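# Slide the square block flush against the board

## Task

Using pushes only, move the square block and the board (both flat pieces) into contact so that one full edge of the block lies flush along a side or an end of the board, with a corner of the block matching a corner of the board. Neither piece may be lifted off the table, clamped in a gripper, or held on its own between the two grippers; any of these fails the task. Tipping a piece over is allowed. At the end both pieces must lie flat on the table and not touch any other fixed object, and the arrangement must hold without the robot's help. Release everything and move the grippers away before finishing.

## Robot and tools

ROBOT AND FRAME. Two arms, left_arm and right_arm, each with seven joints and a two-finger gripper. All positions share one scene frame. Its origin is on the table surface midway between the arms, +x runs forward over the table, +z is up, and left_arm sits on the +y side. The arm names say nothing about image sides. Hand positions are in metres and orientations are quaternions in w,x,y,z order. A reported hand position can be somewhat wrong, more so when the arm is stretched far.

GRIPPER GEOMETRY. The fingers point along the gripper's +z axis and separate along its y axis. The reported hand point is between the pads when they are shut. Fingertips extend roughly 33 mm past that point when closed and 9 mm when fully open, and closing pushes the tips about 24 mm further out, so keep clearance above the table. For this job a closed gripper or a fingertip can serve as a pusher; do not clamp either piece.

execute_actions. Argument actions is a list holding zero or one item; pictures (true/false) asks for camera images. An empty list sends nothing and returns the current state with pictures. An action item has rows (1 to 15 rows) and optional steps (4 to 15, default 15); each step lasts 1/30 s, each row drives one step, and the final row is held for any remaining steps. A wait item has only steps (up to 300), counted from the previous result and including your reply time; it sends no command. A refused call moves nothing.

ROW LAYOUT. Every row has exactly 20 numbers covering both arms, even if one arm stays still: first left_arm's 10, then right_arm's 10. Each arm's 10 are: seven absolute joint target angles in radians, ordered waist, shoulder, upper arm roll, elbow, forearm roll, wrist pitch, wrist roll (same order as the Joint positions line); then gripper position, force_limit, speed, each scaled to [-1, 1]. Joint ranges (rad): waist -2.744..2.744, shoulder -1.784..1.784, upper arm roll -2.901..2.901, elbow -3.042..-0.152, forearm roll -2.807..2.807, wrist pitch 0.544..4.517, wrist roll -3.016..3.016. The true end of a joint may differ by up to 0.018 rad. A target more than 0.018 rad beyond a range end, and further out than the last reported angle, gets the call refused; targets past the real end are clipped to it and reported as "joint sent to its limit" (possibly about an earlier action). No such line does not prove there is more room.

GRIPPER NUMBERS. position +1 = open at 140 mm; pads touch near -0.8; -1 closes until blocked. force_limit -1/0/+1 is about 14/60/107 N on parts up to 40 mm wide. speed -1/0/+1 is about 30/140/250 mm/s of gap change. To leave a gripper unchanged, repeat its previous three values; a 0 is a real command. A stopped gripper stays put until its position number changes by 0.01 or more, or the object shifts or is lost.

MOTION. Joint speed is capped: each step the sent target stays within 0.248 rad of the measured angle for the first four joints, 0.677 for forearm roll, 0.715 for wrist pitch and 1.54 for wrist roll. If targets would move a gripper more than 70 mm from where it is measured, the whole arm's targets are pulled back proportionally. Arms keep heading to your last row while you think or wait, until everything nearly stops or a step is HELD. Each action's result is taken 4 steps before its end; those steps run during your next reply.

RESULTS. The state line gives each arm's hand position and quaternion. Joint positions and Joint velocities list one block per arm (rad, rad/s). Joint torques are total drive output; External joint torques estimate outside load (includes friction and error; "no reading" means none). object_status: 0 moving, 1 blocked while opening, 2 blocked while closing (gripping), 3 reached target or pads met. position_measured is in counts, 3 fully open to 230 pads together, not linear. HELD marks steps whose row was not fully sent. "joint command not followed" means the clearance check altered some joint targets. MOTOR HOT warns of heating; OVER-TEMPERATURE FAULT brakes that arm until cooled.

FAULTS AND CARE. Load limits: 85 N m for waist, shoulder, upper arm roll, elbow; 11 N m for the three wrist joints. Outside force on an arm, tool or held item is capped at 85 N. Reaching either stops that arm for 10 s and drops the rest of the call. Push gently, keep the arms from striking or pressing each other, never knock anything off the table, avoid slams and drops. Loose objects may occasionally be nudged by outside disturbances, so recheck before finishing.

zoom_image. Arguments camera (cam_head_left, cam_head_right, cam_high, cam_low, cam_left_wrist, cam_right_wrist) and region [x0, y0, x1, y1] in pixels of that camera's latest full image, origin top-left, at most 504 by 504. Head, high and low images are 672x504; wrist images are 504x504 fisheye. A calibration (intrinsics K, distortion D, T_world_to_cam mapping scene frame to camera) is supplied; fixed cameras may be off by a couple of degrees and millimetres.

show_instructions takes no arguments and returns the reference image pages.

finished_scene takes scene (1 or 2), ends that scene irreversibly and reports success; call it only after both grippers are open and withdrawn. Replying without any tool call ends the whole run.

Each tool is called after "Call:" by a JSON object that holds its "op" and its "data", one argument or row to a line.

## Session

Call:
{"op": "show_instructions", "data": {

}}

Call:
{"op": "execute_actions", "data": {
  "actions": []
}}

Reference images for this scene: manual page 1, manual page 2, manual page 3, manual page 4, manual page 5, manual page 6.

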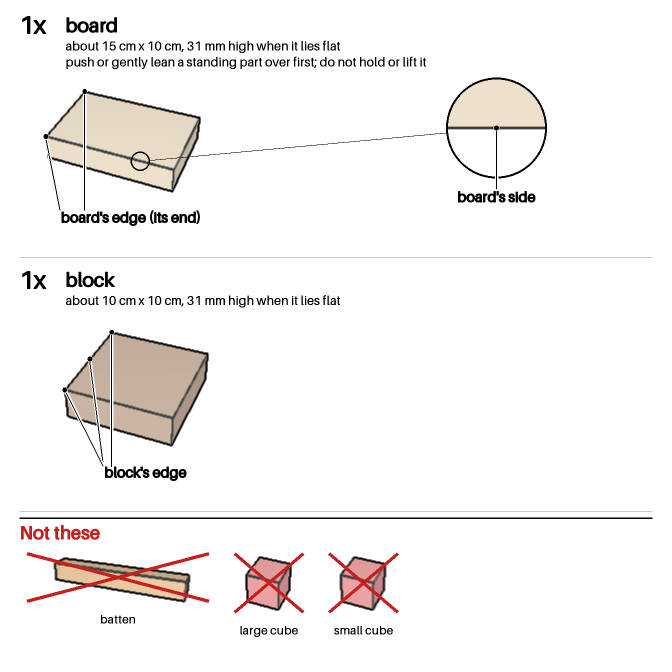

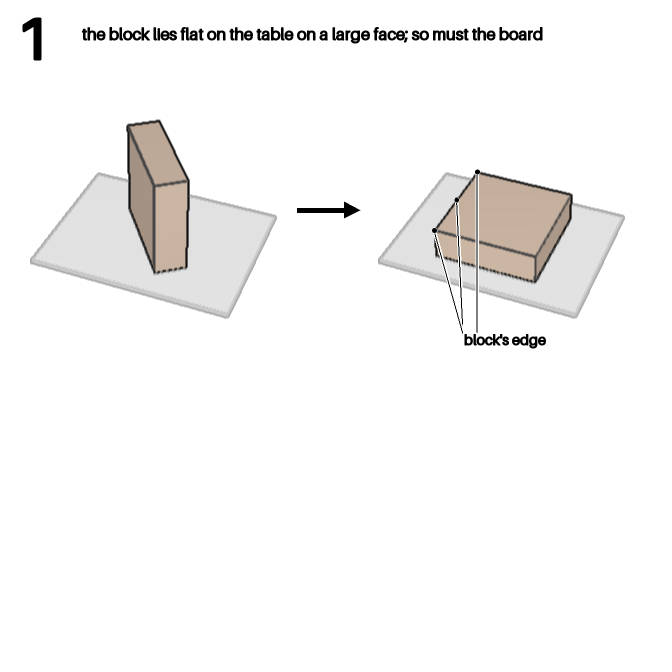

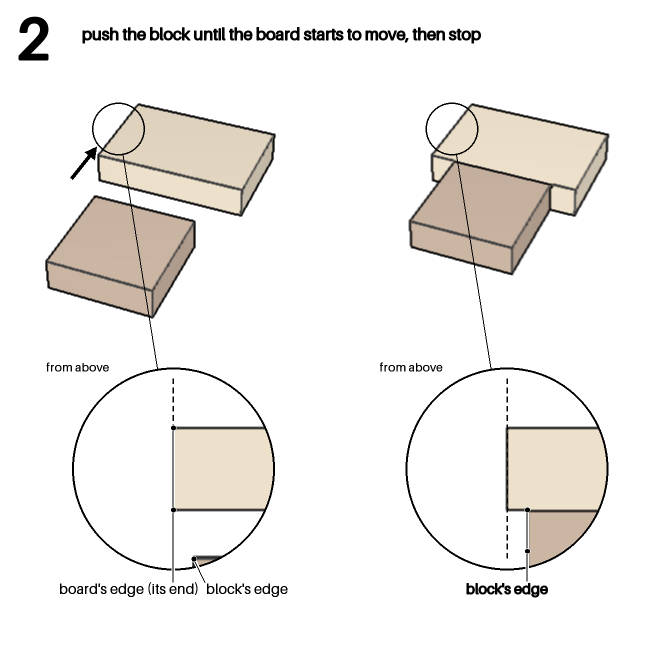

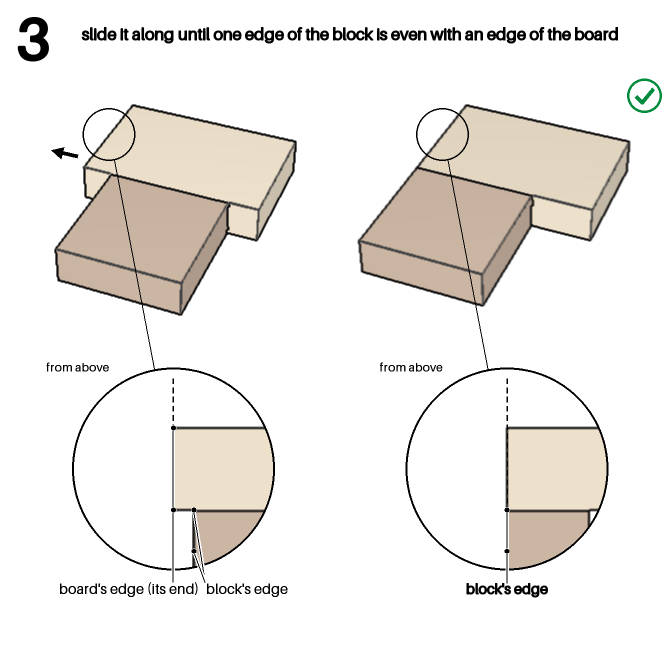

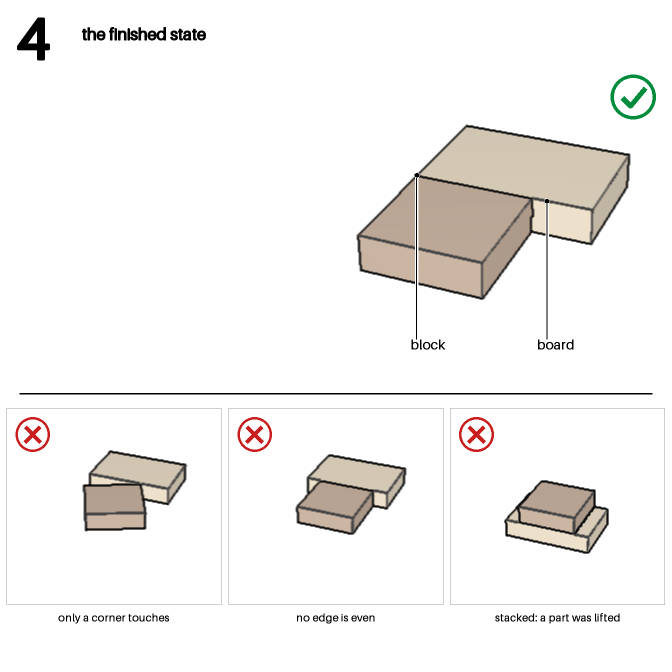

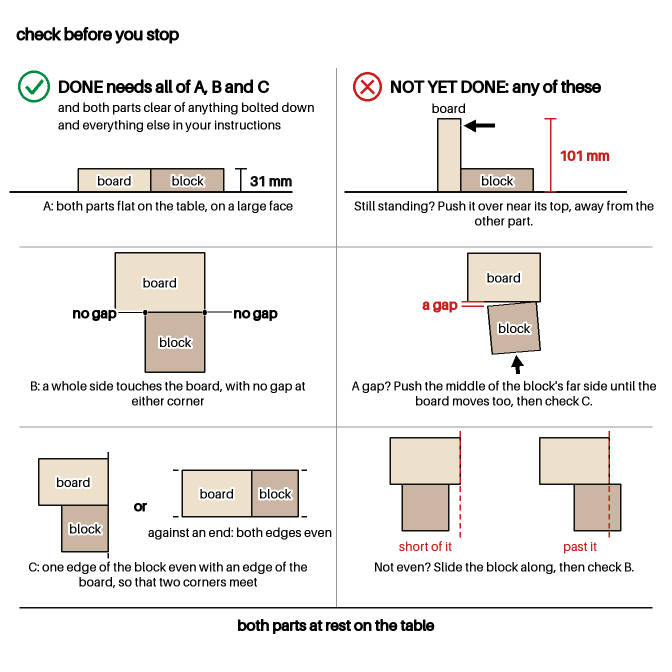

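Scene clock: 0.00 s of 4267.00 s.
left_arm: end_effector_position=(+0.4227, +0.2480, +0.1376) position_measured=3 object_status=3 end_effector_quat_wxyz=(+0.290, +0.564, -0.579, -0.513) | right_arm: end_effector_position=(+0.7198, -0.8498, +0.3298) position_measured=3 object_status=3 end_effector_quat_wxyz=(+0.000, +0.793, -0.513, +0.330)
Joint positions: left_arm=[-0.315  1.055 -0.038 -0.983 -0.113  0.785 -0.398] | right_arm=[-0.494  0.604  0.002 -1.235 -0.047  2.51  -0.926]
Joint velocities: left_arm=[-0.001  0.001  0.001  0.    -0.     0.     0.   ] | right_arm=[-0.001  0.     0.001  0.001  0.001 -0.     0.002]
Joint torques (N m, as the joint torque sensors report them, + toward a larger angle): no reading
External joint torques (N m, as the arm's controller estimates them; a push from outside toward a larger angle lowers the number): no reading
camera_calibration (this result's frames):
cam_left_wrist: T_world_to_cam=[[-0.386276, -0.1638, 0.907723, 0.0819099], [0.566369, 0.734619, 0.373578, -0.461283], [-0.728023, 0.65841, -0.190995, 0.347945], [0, 0, 0, 1]] pos_world=[0.546208, 0.123194, 0.164429]
cam_right_wrist: T_world_to_cam=[[-0.814099, -0.42557, -0.395136, 0.359173], [-0.385752, 0.904905, -0.179839, 1.1114], [0.434095, 0.00601766, -0.900847, 0.178496], [0, 0, 0, 1]] pos_world=[0.643644, -0.853937, 0.502594]

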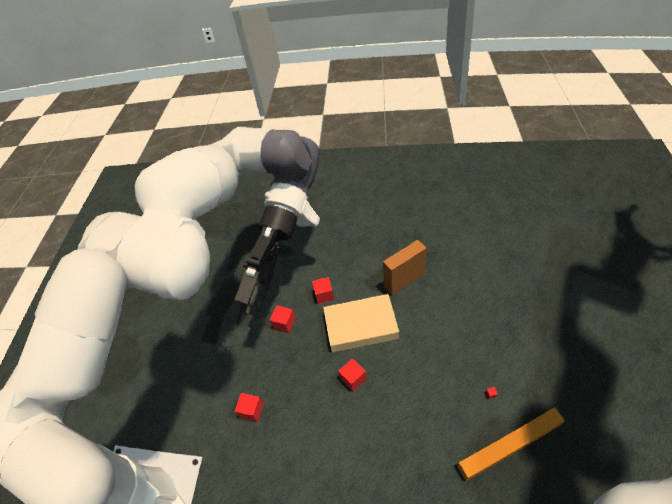

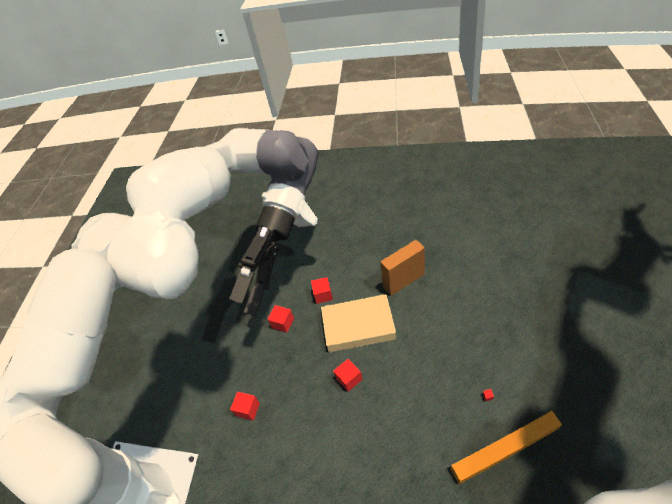

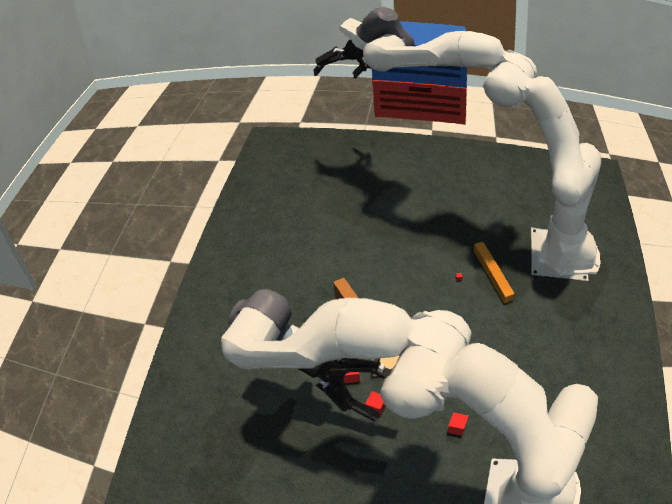

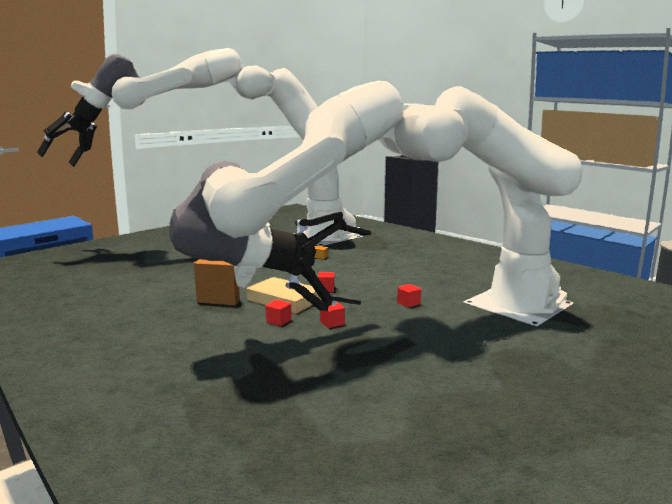

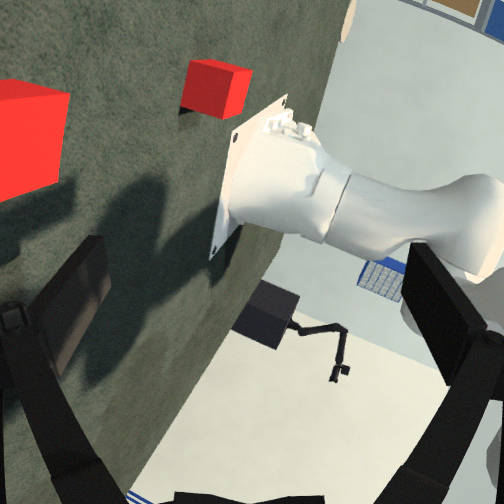

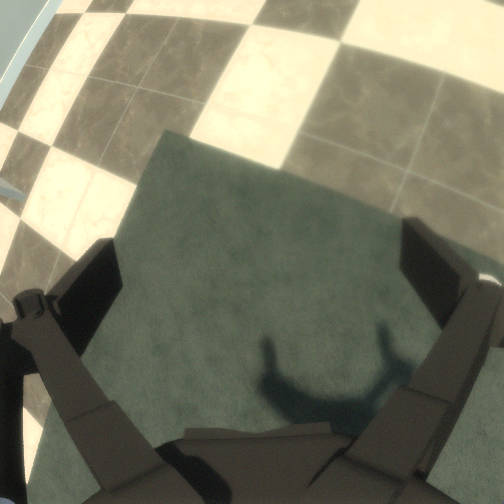

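Call:
{"op": "zoom_image", "data": {
  "camera": "cam_head_left",
  "region": [360, 230, 450, 310]
}}

Call:
{"op": "zoom_image", "data": {
  "camera": "cam_head_left",
  "region": [300, 270, 420, 400]
}}

Region (360, 230, 450, 310) of cam_head_left's 672x504 image, scaled by 5.600, with more detail than that image has.

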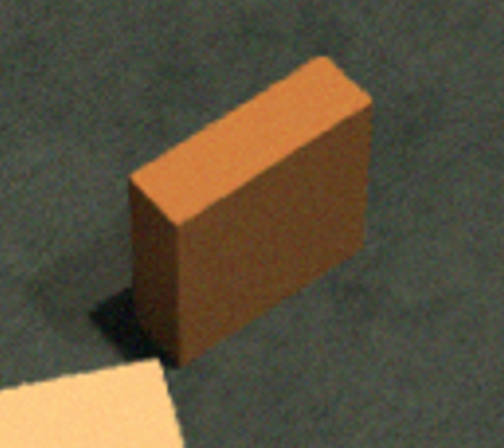

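Region (300, 270, 420, 400) of cam_head_left's 672x504 image, scaled by 3.877, with more detail than that image has; it fills the left 465 columns of this view, and the rest is white.

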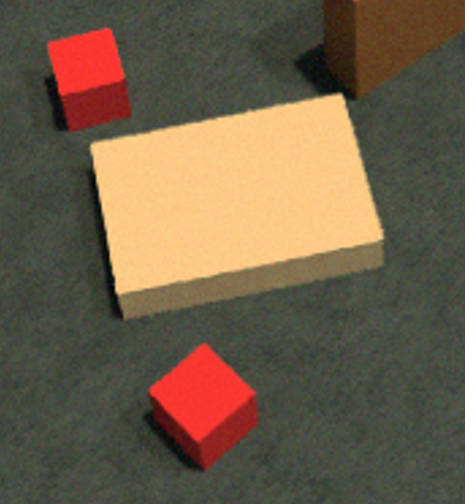

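Call:
{"op": "execute_actions", "data": {
  "actions": [
    {"rows": [
[-0.315,0.9,-0.03,-1.0,-0.1,0.785,-0.398,1,0,0.5, 0.5004,0.7281,0,-1.1204,0,1.8486,1.4029,-0.2,0,0.5],
[-0.315,0.8,-0.03,-1.02,-0.1,0.785,-0.398,1,0,0.5, 0.5004,0.7281,0,-1.1204,0,1.8486,1.4029,-0.2,0,0.5],
[-0.33,0.5,0,-1.2,0,0.9,-0.5,1,0,0.5, 0.5004,0.7281,0,-1.1204,0,1.8486,1.4029,-0.2,0,0.5],
[-0.33,0.5,0,-1.2,0,0.9,-0.5,1,0,0.5, 0.5004,0.7281,0,-1.1204,0,1.8486,1.4029,-0.2,0,0.5],
[-0.33,0.5,0,-1.2,0,0.9,-0.5,1,0,0.5, 0.5004,0.7281,0,-1.1204,0,1.8486,1.4029,-0.2,0,0.5],
[-0.33,0.5,0,-1.2,0,0.9,-0.5,1,0,0.5, 0.5004,0.7281,0,-1.1204,0,1.8486,1.4029,-0.2,0,0.5],
[-0.33,0.5,0,-1.2,0,0.9,-0.5,-0.2,0,0.5, 0.5004,0.7281,0,-1.1204,0,1.8486,1.4029,-0.2,0,0.5]], "steps": 15}
  ]
}}

Scene clock: 5.07 s of 4267.00 s.
left_arm: end_effector_position=(+0.4569, +0.2736, +0.3041) position_measured=44 object_status=0 end_effector_quat_wxyz=(+0.159, +0.666, -0.619, -0.386) | right_arm: end_effector_position=(+0.7450, -0.7018, +0.2507) position_measured=107 object_status=0 end_effector_quat_wxyz=(-0.056, +0.743, -0.636, +0.202)
Joint positions: left_arm=[-0.327  0.55  -0.003 -1.184 -0.015  0.873 -0.453] | right_arm=[-0.321  0.672 -0.009 -1.171 -0.029  2.264 -0.508]
Joint velocities: left_arm=[-0.008 -1.199  0.026  0.035  0.122  0.145 -0.138] | right_arm=[ 0.583  0.157  0.027  0.088  0.035 -0.558  1.202]
Joint torques (N m, as the joint torque sensors report them, + toward a larger angle): left_arm=[ -1.06 -19.56   0.11  10.1    0.95   0.26  -0.19] | right_arm=[  0.02 -52.08   1.4   27.75   1.58   2.81   0.45]
External joint torques (N m, as the arm's controller estimates them; a push from outside toward a larger angle lowers the number): left_arm=[-0.4  -1.54  0.36  1.25  0.63  0.53 -0.2 ] | right_arm=[ 1.96  2.31  1.25  2.14  0.77 -0.6   0.47]
Steps of this call (steps 1 to 90: nothing new was sent; then 1.70 s passed at rest; steps 91 to 101: the first 11 steps of this action). Readings (joint positions | what the end effector reports):
91: left_arm=[-0.316 1.046 -0.036 -0.993 -0.111 0.786 -0.398] | right_arm=[-0.487 0.608 -0.003 -1.226 -0.045 2.487 -0.892] | left_arm position_measured=3 object_status=3 | right_arm position_measured=3 object_status=0
92: left_arm=[-0.316 1.027 -0.035 -1.004 -0.110 0.786 -0.398] | right_arm=[-0.477 0.613 -0.007 -1.217 -0.043 2.462 -0.856] | left_arm position_measured=3 object_status=3 | right_arm position_measured=12 object_status=0
94: left_arm=[-0.324 0.919 -0.019 -1.114 -0.068 0.821 -0.416] | right_arm=[-0.449 0.627 -0.009 -1.203 -0.040 2.415 -0.784] | left_arm position_measured=3 object_status=3 | right_arm position_measured=33 object_status=0
98: left_arm=[-0.326 0.701 -0.007 -1.175 -0.032 0.854 -0.437] | right_arm=[-0.379 0.654 -0.010 -1.183 -0.034 2.325 -0.631] | left_arm position_measured=12 object_status=0 | right_arm position_measured=75 object_status=0
101: the state above

Call:
{"op": "execute_actions", "data": {
  "actions": [
    {"rows": [
[-0.36,-0.0684,0,-2.4026,0,2.3342,-0.9309,-0.2,0,0.5, 0.5004,0.7281,0,-1.1204,0,1.8486,1.4029,-0.2,0,0.5]], "steps": 15}
  ]
}}

Call:
{"op": "execute_actions", "data": {
  "actions": [
    {"rows": [
[-0.42,-0.0684,0,-2.4026,0,2.3342,-0.9309,-0.2,0,0.5, 0.5004,0.7281,0,-1.1204,0,1.8486,1.4029,-0.2,0,0.5]], "steps": 12}
  ]
}}

Call:
{"op": "execute_actions", "data": {
  "actions": [
    {"rows": [
[-0.45,-0.0684,0,-2.4026,0,2.3342,-0.9309,-0.2,0,0.5, 0.5004,0.7281,0,-1.1204,0,1.8486,1.4029,-0.2,0,0.5],
[-0.48,-0.0684,0,-2.4026,0,2.3342,-0.9309,-0.2,0,0.5, 0.5004,0.7281,0,-1.1204,0,1.8486,1.4029,-0.2,0,0.5],
[-0.51,-0.0684,0,-2.4026,0,2.3342,-0.9309,-0.2,0,0.5, 0.5004,0.7281,0,-1.1204,0,1.8486,1.4029,-0.2,0,0.5],
[-0.54,-0.0684,0,-2.4026,0,2.3342,-0.9309,-0.2,0,0.5, 0.5004,0.7281,0,-1.1204,0,1.8486,1.4029,-0.2,0,0.5],
[-0.57,-0.0684,0,-2.4026,0,2.3342,-0.9309,-0.2,0,0.5, 0.5004,0.7281,0,-1.1204,0,1.8486,1.4029,-0.2,0,0.5],
[-0.6,-0.0684,0,-2.4026,0,2.3342,-0.9309,-0.2,0,0.5, 0.5004,0.7281,0,-1.1204,0,1.8486,1.4029,-0.2,0,0.5],
[-0.625,-0.0684,0,-2.4026,0,2.3342,-0.9309,-0.2,0,0.5, 0.5004,0.7281,0,-1.1204,0,1.8486,1.4029,-0.2,0,0.5],
[-0.6446,-0.0684,0,-2.4026,0,2.3342,-0.9309,-0.2,0,0.5, 0.5004,0.7281,0,-1.1204,0,1.8486,1.4029,-0.2,0,0.5]], "steps": 15}
  ]
}}

Call:
{"op": "execute_actions", "data": {
  "actions": [
    {"steps": 20}
  ],
  "pictures": true
}}

Scene clock: 5.80 s of 4267.00 s.
left_arm: end_effector_position=(+0.5327, +0.2348, +0.3180) position_measured=154 object_status=3 end_effector_quat_wxyz=(+0.035, +0.785, -0.606, -0.125) | right_arm: end_effector_position=(+0.7189, -0.2599, +0.1804) position_measured=154 object_status=3 end_effector_quat_wxyz=(+0.049, -0.603, +0.795, -0.034)
Joint positions: left_arm=[-0.352  0.164 -0.    -1.575 -0.003  1.479 -0.653] | right_arm=[ 0.207  0.723 -0.004 -1.133 -0.012  1.975  0.442]
Joint velocities: left_arm=[-0.024 -0.922  0.002 -0.862  0.001  1.43  -0.343] | right_arm=[ 0.784  0.015  0.036  0.016  0.011 -0.207  1.007]
Joint torques (N m, as the joint torque sensors report them, + toward a larger angle): left_arm=[ -0.01 -34.49   0.12  25.03   1.15   2.92  -0.17] | right_arm=[ -2.57 -51.08   0.12  26.24   1.4    2.14   0.4 ]
External joint torques (N m, as the arm's controller estimates them; a push from outside toward a larger angle lowers the number): left_arm=[-0.56 -1.97 -0.5  -0.18  0.31  0.74 -0.17] | right_arm=[ 1.23  3.07  0.82  1.49  0.67 -0.57  0.42]
Steps of this call (steps 1 to 4: the last 4 steps of your previous action; steps 5 to 11: the robot went on to your last target; steps 12 to 22: the first 11 steps of this action). Readings (joint positions | what the end effector reports):
12: left_arm=[-0.330 0.481 -0.000 -1.235 -0.003 0.945 -0.501] | right_arm=[-0.051 0.713 -0.007 -1.143 -0.017 2.071 0.042] | left_arm position_measured=154 object_status=0 | right_arm position_measured=154 object_status=3
13: left_arm=[-0.333 0.454 -0.000 -1.272 -0.003 0.999 -0.520] | right_arm=[-0.027 0.715 -0.007 -1.142 -0.017 2.059 0.087] | left_arm position_measured=154 object_status=0 | right_arm position_measured=154 object_status=3
15: left_arm=[-0.340 0.393 -0.000 -1.343 -0.003 1.108 -0.555] | right_arm=[0.024 0.717 -0.006 -1.139 -0.015 2.037 0.174] | left_arm position_measured=154 object_status=0 | right_arm position_measured=154 object_status=3
19: left_arm=[-0.349 0.262 -0.000 -1.477 -0.003 1.321 -0.615] | right_arm=[0.127 0.721 -0.005 -1.135 -0.013 1.999 0.333] | left_arm position_measured=154 object_status=3 | right_arm position_measured=154 object_status=3
22: the state above

Scene clock: 6.20 s of 4267.00 s.
left_arm: end_effector_position=(+0.5219, +0.2011, +0.2127) position_measured=154 object_status=3 end_effector_quat_wxyz=(-0.002, +0.818, -0.575, +0.019) | right_arm: end_effector_position=(+0.6190, -0.0400, +0.1715) position_measured=154 object_status=3 end_effector_quat_wxyz=(+0.015, -0.502, +0.865, +0.001)
Joint positions: left_arm=[-0.417 -0.068 -0.003 -2.179 -0.001  2.149 -0.81 ] | right_arm=[ 0.503  0.727  0.01  -1.124 -0.003  1.88   0.991]
Joint velocities: left_arm=[-0.047  0.077 -0.002 -1.491  0.     0.61  -0.239] | right_arm=[ 0.306  0.     0.074  0.005  0.026 -0.169  1.347]
Joint torques (N m, as the joint torque sensors report them, + toward a larger angle): left_arm=[  1.7  -33.15   1.07  32.31   1.02   4.42  -0.22] | right_arm=[-14.23 -50.84  -7.91  26.52   0.61   1.99   0.43]
External joint torques (N m, as the arm's controller estimates them; a push from outside toward a larger angle lowers the number): left_arm=[-0.52  0.93 -1.08 -0.58  0.23  0.5  -0.21] | right_arm=[ 2.23  2.28  1.1   1.98  0.5  -0.55  0.45]
Steps of this call (steps 1 to 4: the last 4 steps of your previous action; steps 5 to 12: the first 8 steps of this action). Readings (joint positions | what the end effector reports):
5: left_arm=[-0.361 0.021 0.003 -1.750 -0.002 1.767 -0.712] | right_arm=[0.344 0.725 -0.003 -1.130 -0.010 1.941 0.616] | left_arm position_measured=154 object_status=3 | right_arm position_measured=154 object_status=3
6: left_arm=[-0.371 -0.005 0.005 -1.801 -0.002 1.839 -0.727] | right_arm=[0.371 0.726 -0.003 -1.129 -0.009 1.933 0.660] | left_arm position_measured=154 object_status=3 | right_arm position_measured=154 object_status=3
8: left_arm=[-0.395 -0.055 0.003 -1.941 -0.001 1.999 -0.765] | right_arm=[0.425 0.726 -0.002 -1.127 -0.007 1.914 0.768] | left_arm position_measured=154 object_status=3 | right_arm position_measured=154 object_status=3
12: the state above

Scene clock: 6.70 s of 4267.00 s.
left_arm: end_effector_position=(+0.4163, +0.1358, +0.1282) position_measured=154 object_status=3 end_effector_quat_wxyz=(+0.000, +0.779, -0.626, -0.007) | right_arm: end_effector_position=(+0.6157, -0.0513, +0.1695) position_measured=154 object_status=3 end_effector_quat_wxyz=(+0.002, -0.349, +0.937, -0.000)
Joint positions: left_arm=[-0.636 -0.066 -0.006 -2.4   -0.001  2.32  -0.903] | right_arm=[ 0.5    0.727  0.    -1.123 -0.002  1.854  1.319]
Joint velocities: left_arm=[-0.216 -0.004 -0.021 -0.     0.     0.065 -0.077] | right_arm=[-0.     0.    -0.002 -0.     0.001 -0.009  0.261]
Joint torques (N m, as the joint torque sensors report them, + toward a larger angle): left_arm=[  5.99 -28.83   4.55  21.03   0.97   2.8   -0.2 ] | right_arm=[  0.42 -50.13   1.5   26.59   1.24   1.87   0.27]
External joint torques (N m, as the arm's controller estimates them; a push from outside toward a larger angle lowers the number): left_arm=[-0.13 -1.77 -1.44 -0.35  0.46  0.39 -0.18] | right_arm=[ 0.44  3.16  0.9   2.14  0.47 -0.58  0.27]
Steps of this call (steps 1 to 4: the last 4 steps of your previous action; steps 5 to 15: the first 11 steps of this action). Readings (joint positions | what the end effector reports):
5: left_arm=[-0.424 -0.056 0.001 -2.379 -0.001 2.253 -0.857] | right_arm=[0.511 0.727 0.008 -1.123 -0.002 1.863 1.163] | left_arm position_measured=154 object_status=3 | right_arm position_measured=154 object_status=3
6: left_arm=[-0.437 -0.056 0.004 -2.390 -0.001 2.266 -0.864] | right_arm=[0.508 0.727 0.006 -1.123 -0.002 1.861 1.187] | left_arm position_measured=154 object_status=3 | right_arm position_measured=154 object_status=3
8: left_arm=[-0.480 -0.058 0.007 -2.399 -0.001 2.286 -0.876] | right_arm=[0.504 0.727 0.003 -1.123 -0.002 1.858 1.229] | left_arm position_measured=154 object_status=3 | right_arm position_measured=154 object_status=3
12: left_arm=[-0.591 -0.065 0.002 -2.400 -0.001 2.311 -0.894] | right_arm=[0.500 0.727 0.000 -1.123 -0.002 1.855 1.289] | left_arm position_measured=154 object_status=3 | right_arm position_measured=154 object_status=3
15: the state above

Scene clock: 7.37 s of 4267.00 s.
left_arm: end_effector_position=(+0.4176, +0.1326, +0.1289) position_measured=154 object_status=3 end_effector_quat_wxyz=(+0.000, +0.785, -0.620, -0.002) | right_arm: end_effector_position=(+0.6153, -0.0515, +0.1694) position_measured=154 object_status=3 end_effector_quat_wxyz=(+0.001, -0.316, +0.949, -0.000)
Joint positions: left_arm=[-0.644 -0.066 -0.001 -2.401 -0.001  2.331 -0.924] | right_arm=[ 0.5    0.727  0.    -1.123 -0.002  1.853  1.389]
Joint velocities: left_arm=[ 0.     0.002  0.    -0.001  0.001  0.001 -0.008] | right_arm=[-0.001 -0.001  0.002  0.001 -0.001 -0.001  0.028]
Joint torques (N m, as the joint torque sensors report them, + toward a larger angle): left_arm=[  0.21 -29.14   0.59  21.56   0.98   2.9   -0.24] | right_arm=[  0.46 -50.36   0.12  25.87   1.19   2.03   0.24]
External joint torques (N m, as the arm's controller estimates them; a push from outside toward a larger angle lowers the number): left_arm=[ 0.17 -1.93  0.6  -0.21  0.37  0.39 -0.24] | right_arm=[ 0.47  2.7  -0.49  1.51  0.41 -0.4   0.24]
Kept back: nothing.
Steps of this call (steps 1 to 4: the last 4 steps of your previous action; steps 5 to 20: the robot went on to your last target). Readings (joint positions | what the end effector reports):
1: left_arm=[-0.641 -0.066 -0.006 -2.400 -0.001 2.322 -0.905] | right_arm=[0.500 0.727 0.000 -1.123 -0.002 1.854 1.328] | left_arm position_measured=154 object_status=3 | right_arm position_measured=154 object_status=3
2: left_arm=[-0.643 -0.066 -0.006 -2.400 -0.001 2.324 -0.908] | right_arm=[0.500 0.727 0.000 -1.123 -0.002 1.854 1.335] | left_arm position_measured=154 object_status=3 | right_arm position_measured=154 object_status=3
4: left_arm=[-0.644 -0.066 -0.004 -2.400 -0.001 2.326 -0.911] | right_arm=[0.500 0.727 0.000 -1.123 -0.002 1.853 1.347] | left_arm position_measured=154 object_status=3 | right_arm position_measured=154 object_status=3
8: left_arm=[-0.644 -0.066 -0.002 -2.401 -0.001 2.329 -0.917] | right_arm=[0.500 0.727 0.000 -1.123 -0.002 1.853 1.365] | left_arm position_measured=154 object_status=3 | right_arm position_measured=154 object_status=3
20: the state above
camera_calibration (this result's frames):
cam_left_wrist: T_world_to_cam=[[-0.969517, -0.243353, -0.0285783, 0.443716], [-0.230995, 0.868861, 0.437861, -0.0634473], [-0.0817243, 0.431115, -0.898588, 0.270057], [0, 0, 0, 1]] pos_world=[0.437605, 0.0466813, 0.283131]
cam_right_wrist: T_world_to_cam=[[-0.541651, 0.840102, -0.0290429, 0.385941], [0.774975, 0.512448, 0.36988, -0.507691], [0.325619, 0.177838, -0.928626, 0.154901], [0, 0, 0, 1]] pos_world=[0.552054, -0.0916119, 0.342839]

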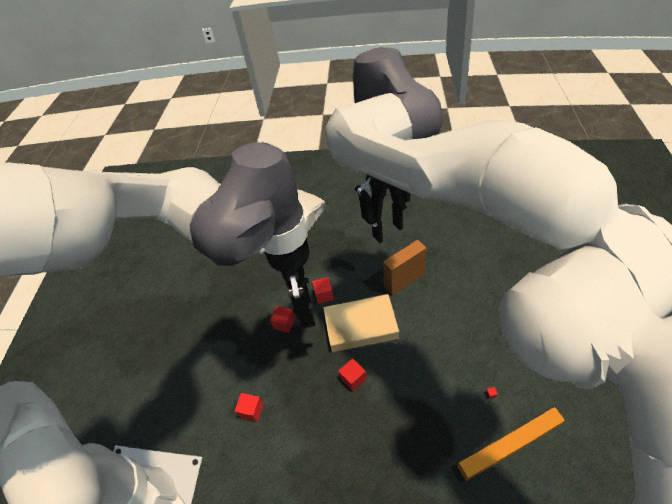

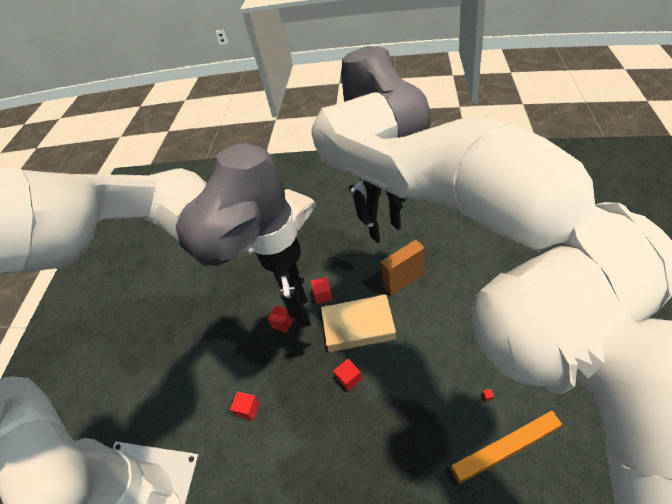

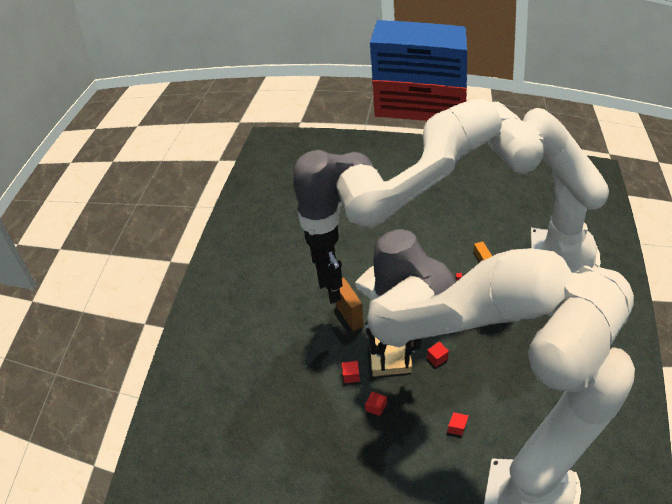

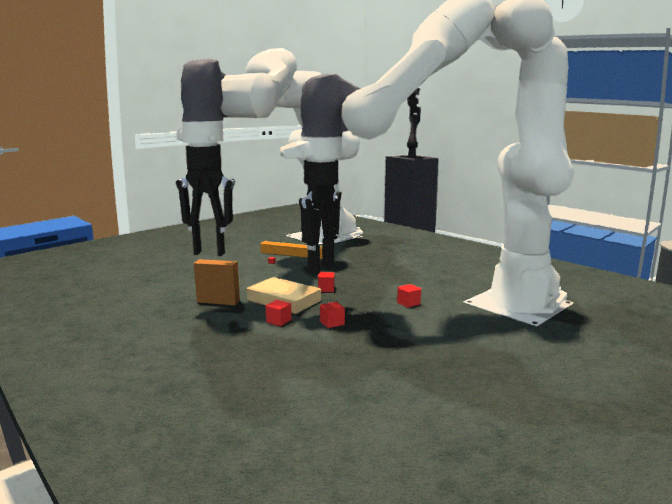

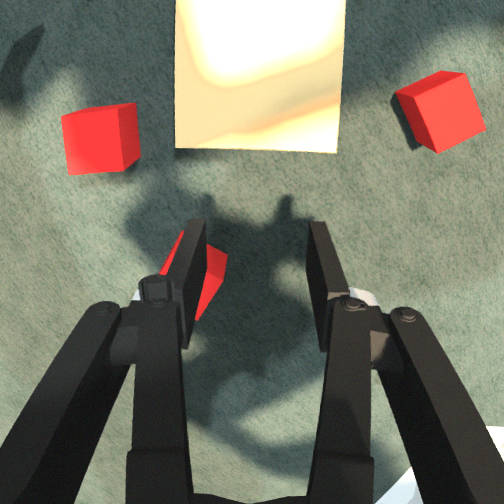

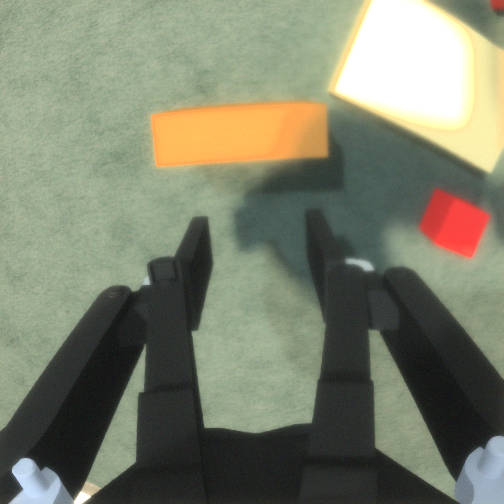

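Call:
{"op": "execute_actions", "data": {
  "actions": [
    {"rows": [
[-0.645,-0.0588,0,-2.4041,0,2.375,-0.925,-0.2,0,0.5, 0.4998,0.7282,0,-1.1276,0,1.88,1.389,-0.2,0,0.5],
[-0.6455,-0.0454,0,-2.4062,0,2.405,-0.925,-0.2,0,0.5, 0.4989,0.7282,0,-1.1378,0,1.9,1.389,-0.2,0,0.5],
[-0.6462,-0.0301,0,-2.4086,0,2.435,-0.925,-0.2,0,0.5, 0.4979,0.7283,0,-1.1494,0,1.919,1.389,-0.2,0,0.5],
[-0.6469,-0.0128,0,-2.4114,0,2.46,-0.925,-0.2,0,0.5, 0.4967,0.7284,0,-1.1624,0,1.934,1.389,-0.2,0,0.5],
[-0.6476,0.0044,0,-2.4141,0,2.483,-0.925,-0.2,0,0.5, 0.4956,0.7286,0,-1.1754,0,1.949,1.389,-0.2,0,0.5],
[-0.6483,0.0217,0,-2.4168,0,2.503,-0.925,-0.2,0,0.5, 0.4944,0.7287,0,-1.1885,0,1.962,1.389,-0.2,0,0.5],
[-0.649,0.039,0,-2.4195,0,2.521,-0.925,-0.2,0,0.5, 0.4933,0.7288,0,-1.2015,0,1.974,1.389,-0.2,0,0.5],
[-0.6497,0.0562,0,-2.4222,0,2.537,-0.925,-0.2,0,0.5, 0.4921,0.7289,0,-1.2145,0,1.985,1.389,-0.2,0,0.5],
[-0.6504,0.0735,0,-2.4249,0,2.555,-0.925,-0.2,0,0.5, 0.491,0.729,0,-1.2276,0,1.995,1.389,-0.2,0,0.5],
[-0.6511,0.0888,0,-2.4274,0,2.57,-0.925,-0.2,0,0.5, 0.49,0.7291,0,-1.2391,0,2.003,1.389,-0.2,0,0.5],
[-0.6516,0.1022,0,-2.4295,0,2.575,-0.925,-0.2,0,0.5, 0.4891,0.7292,0,-1.2493,0,2.008,1.389,-0.2,0,0.5],
[-0.652,0.1118,0,-2.431,0,2.575,-0.925,-0.2,0,0.5, 0.4885,0.7292,0,-1.2565,0,2.01,1.389,-0.2,0,0.5],
[-0.6523,0.1195,0,-2.4322,0,2.57,-0.925,-0.2,0,0.5, 0.488,0.7293,0,-1.2623,0,2.01,1.389,-0.2,0,0.5],
[-0.6525,0.1233,0,-2.4328,0,2.563,-0.925,-0.2,0,0.5, 0.4877,0.7293,0,-1.2652,0,2.005,1.389,-0.2,0,0.5],
[-0.6525,0.1233,0,-2.4328,0,2.559,-0.925,-0.2,0,0.5, 0.4877,0.7293,0,-1.2652,0,1.9985,1.389,-0.2,0,0.5]], "steps": 15}
  ]
}}

Call:
{"op": "execute_actions", "data": {
  "actions": [
    {"steps": 7}
  ],
  "pictures": true
}}

Scene clock: 9.73 s of 4267.00 s.
left_arm: end_effector_position=(+0.4253, +0.1232, +0.0702) position_measured=154 object_status=3 end_effector_quat_wxyz=(+0.001, +0.784, -0.620, +0.007) | right_arm: end_effector_position=(+0.6157, -0.0565, +0.1315) position_measured=154 object_status=3 end_effector_quat_wxyz=(+0.005, -0.310, +0.951, +0.000)
Joint positions: left_arm=[-0.649  0.068 -0.001 -2.422 -0.001  2.503 -0.926] | right_arm=[ 0.493  0.727  0.    -1.222 -0.002  1.96   1.395]
Joint velocities: left_arm=[-0.02   0.483  0.    -0.093 -0.     0.408 -0.001] | right_arm=[-0.035  0.036 -0.001 -0.331 -0.     0.254 -0.006]
Joint torques (N m, as the joint torque sensors report them, + toward a larger angle): left_arm=[ -0.07 -33.39   0.55  21.09   0.9    3.11   0.15] | right_arm=[ -1.4  -50.55   0.88  24.01   1.14   3.46  -0.15]
External joint torques (N m, as the arm's controller estimates them; a push from outside toward a larger angle lowers the number): left_arm=[-0.19  0.96  0.47 -0.3   0.4   0.43  0.15] | right_arm=[-1.85  3.65  0.11 -1.61  0.37  0.79 -0.14]
Steps of this call (steps 1 to 30: the robot went on to your last target; steps 31 to 60: nothing new was sent; steps 61 to 71: the first 11 steps of this action). Readings (joint positions | what the end effector reports):
61: left_arm=[-0.644 -0.065 -0.001 -2.401 -0.001 2.338 -0.926] | right_arm=[0.500 0.727 0.000 -1.123 -0.002 1.856 1.398] | left_arm position_measured=154 object_status=3 | right_arm position_measured=154 object_status=3
62: left_arm=[-0.644 -0.062 -0.001 -2.401 -0.001 2.349 -0.926] | right_arm=[0.500 0.727 0.000 -1.126 -0.002 1.863 1.397] | left_arm position_measured=154 object_status=3 | right_arm position_measured=154 object_status=3
64: left_arm=[-0.644 -0.046 -0.001 -2.403 -0.001 2.381 -0.926] | right_arm=[0.500 0.725 0.000 -1.139 -0.002 1.883 1.397] | left_arm position_measured=154 object_status=3 | right_arm position_measured=154 object_status=3
68: left_arm=[-0.647 0.016 -0.001 -2.412 -0.001 2.453 -0.926] | right_arm=[0.497 0.725 0.000 -1.184 -0.002 1.929 1.396] | left_arm position_measured=154 object_status=3 | right_arm position_measured=154 object_status=3
71: the state above

Scene clock: 9.97 s of 4267.00 s.
left_arm: end_effector_position=(+0.4176, +0.1283, +0.0424) position_measured=154 object_status=3 end_effector_quat_wxyz=(+0.000, +0.784, -0.621, -0.006) | right_arm: end_effector_position=(+0.6095, -0.0631, +0.1108) position_measured=154 object_status=3 end_effector_quat_wxyz=(-0.004, -0.308, +0.951, -0.001)
Joint positions: left_arm=[-0.651  0.123 -0.001 -2.433 -0.001  2.543 -0.926] | right_arm=[ 0.489  0.732  0.    -1.262 -0.002  1.987  1.394]
Joint velocities: left_arm=[-0.001  0.013 -0.    -0.002 -0.     0.071  0.   ] | right_arm=[-0.001 -0.001  0.001 -0.02  -0.     0.042 -0.001]
Joint torques (N m, as the joint torque sensors report them, + toward a larger angle): left_arm=[ -0.4  -31.52   0.79  20.19   0.85   2.97   0.19] | right_arm=[ -1.01 -52.39   1.13  24.13   1.05   3.36  -0.13]
External joint torques (N m, as the arm's controller estimates them; a push from outside toward a larger angle lowers the number): left_arm=[-0.44  1.14  0.63  0.02  0.38  0.35  0.19] | right_arm=[-1.15  2.58  0.37 -0.85  0.28  0.82 -0.13]
Kept back: nothing.
Steps of this call (steps 1 to 4: the last 4 steps of your previous action; steps 5 to 7: the robot went on to your last target). Readings (joint positions | what the end effector reports):
1: left_arm=[-0.649 0.083 -0.001 -2.425 -0.001 2.515 -0.926] | right_arm=[0.492 0.728 0.000 -1.233 -0.002 1.968 1.395] | left_arm position_measured=154 object_status=3 | right_arm position_measured=154 object_status=3
2: left_arm=[-0.650 0.096 -0.001 -2.427 -0.001 2.524 -0.926] | right_arm=[0.491 0.729 0.000 -1.242 -0.002 1.975 1.395] | left_arm position_measured=154 object_status=3 | right_arm position_measured=154 object_status=3
4: left_arm=[-0.651 0.114 -0.001 -2.431 -0.001 2.535 -0.926] | right_arm=[0.490 0.731 0.000 -1.255 -0.002 1.982 1.395] | left_arm position_measured=154 object_status=3 | right_arm position_measured=154 object_status=3
7: the state above
camera_calibration (this result's frames):
cam_left_wrist: T_world_to_cam=[[-0.97068, -0.239266, -0.0230581, 0.439942], [-0.224311, 0.867157, 0.444661, -0.0246985], [-0.0863975, 0.436796, -0.895402, 0.195285], [0, 0, 0, 1]] pos_world=[0.438375, 0.0413808, 0.195986]
cam_right_wrist: T_world_to_cam=[[-0.52875, 0.848322, -0.0277991, 0.383361], [0.786435, 0.501971, 0.359923, -0.482006], [0.319285, 0.168447, -0.932568, 0.108138], [0, 0, 0, 1]] pos_world=[0.547242, -0.101476, 0.284988]

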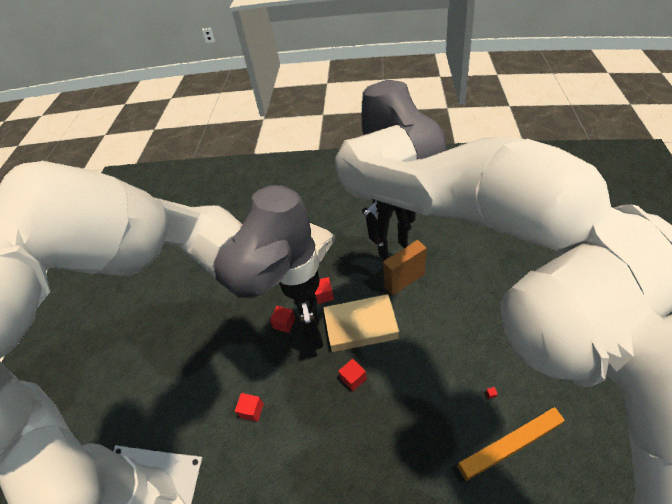

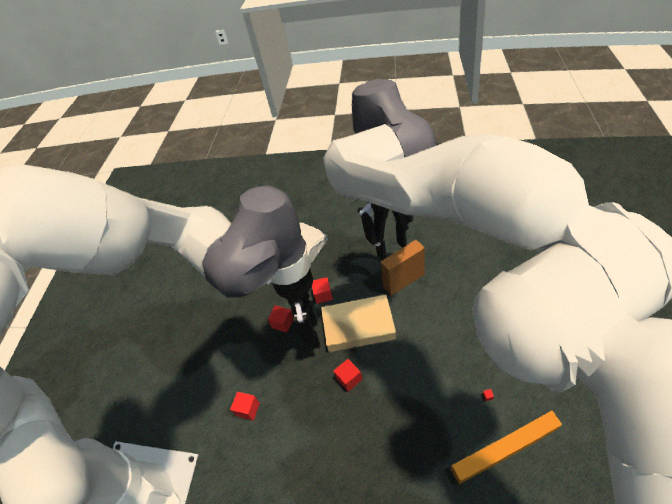

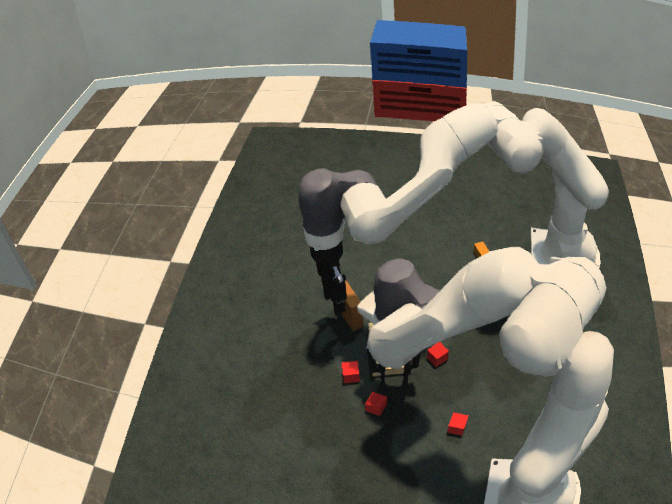

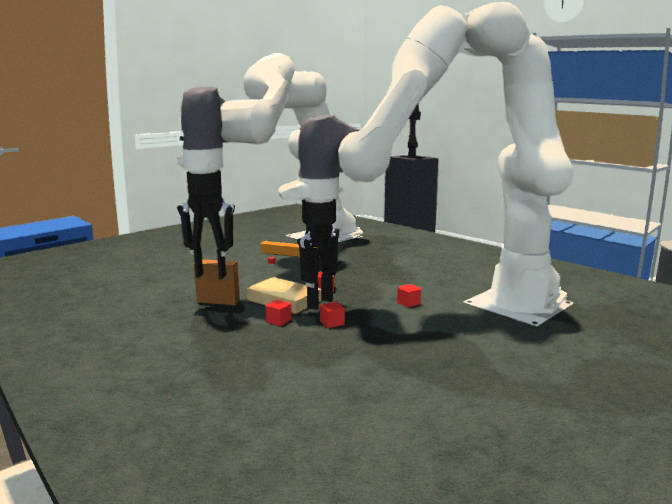

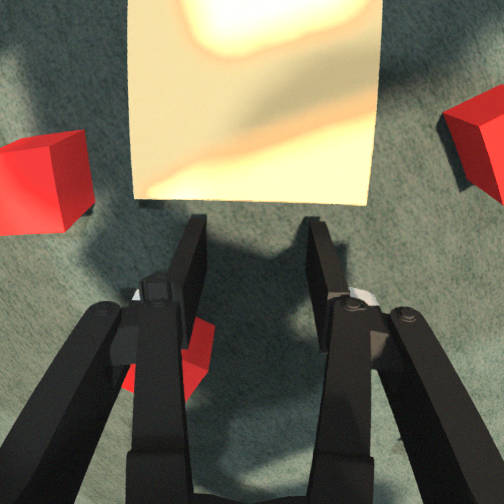

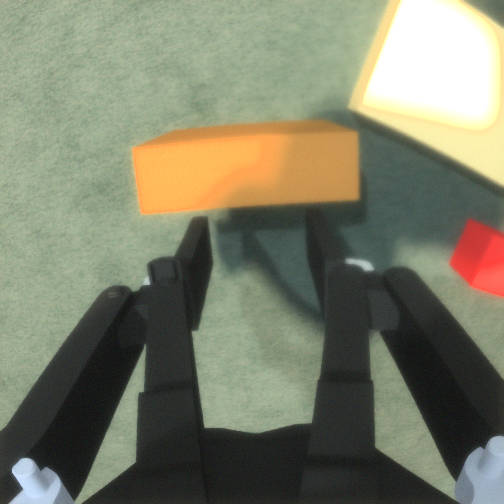

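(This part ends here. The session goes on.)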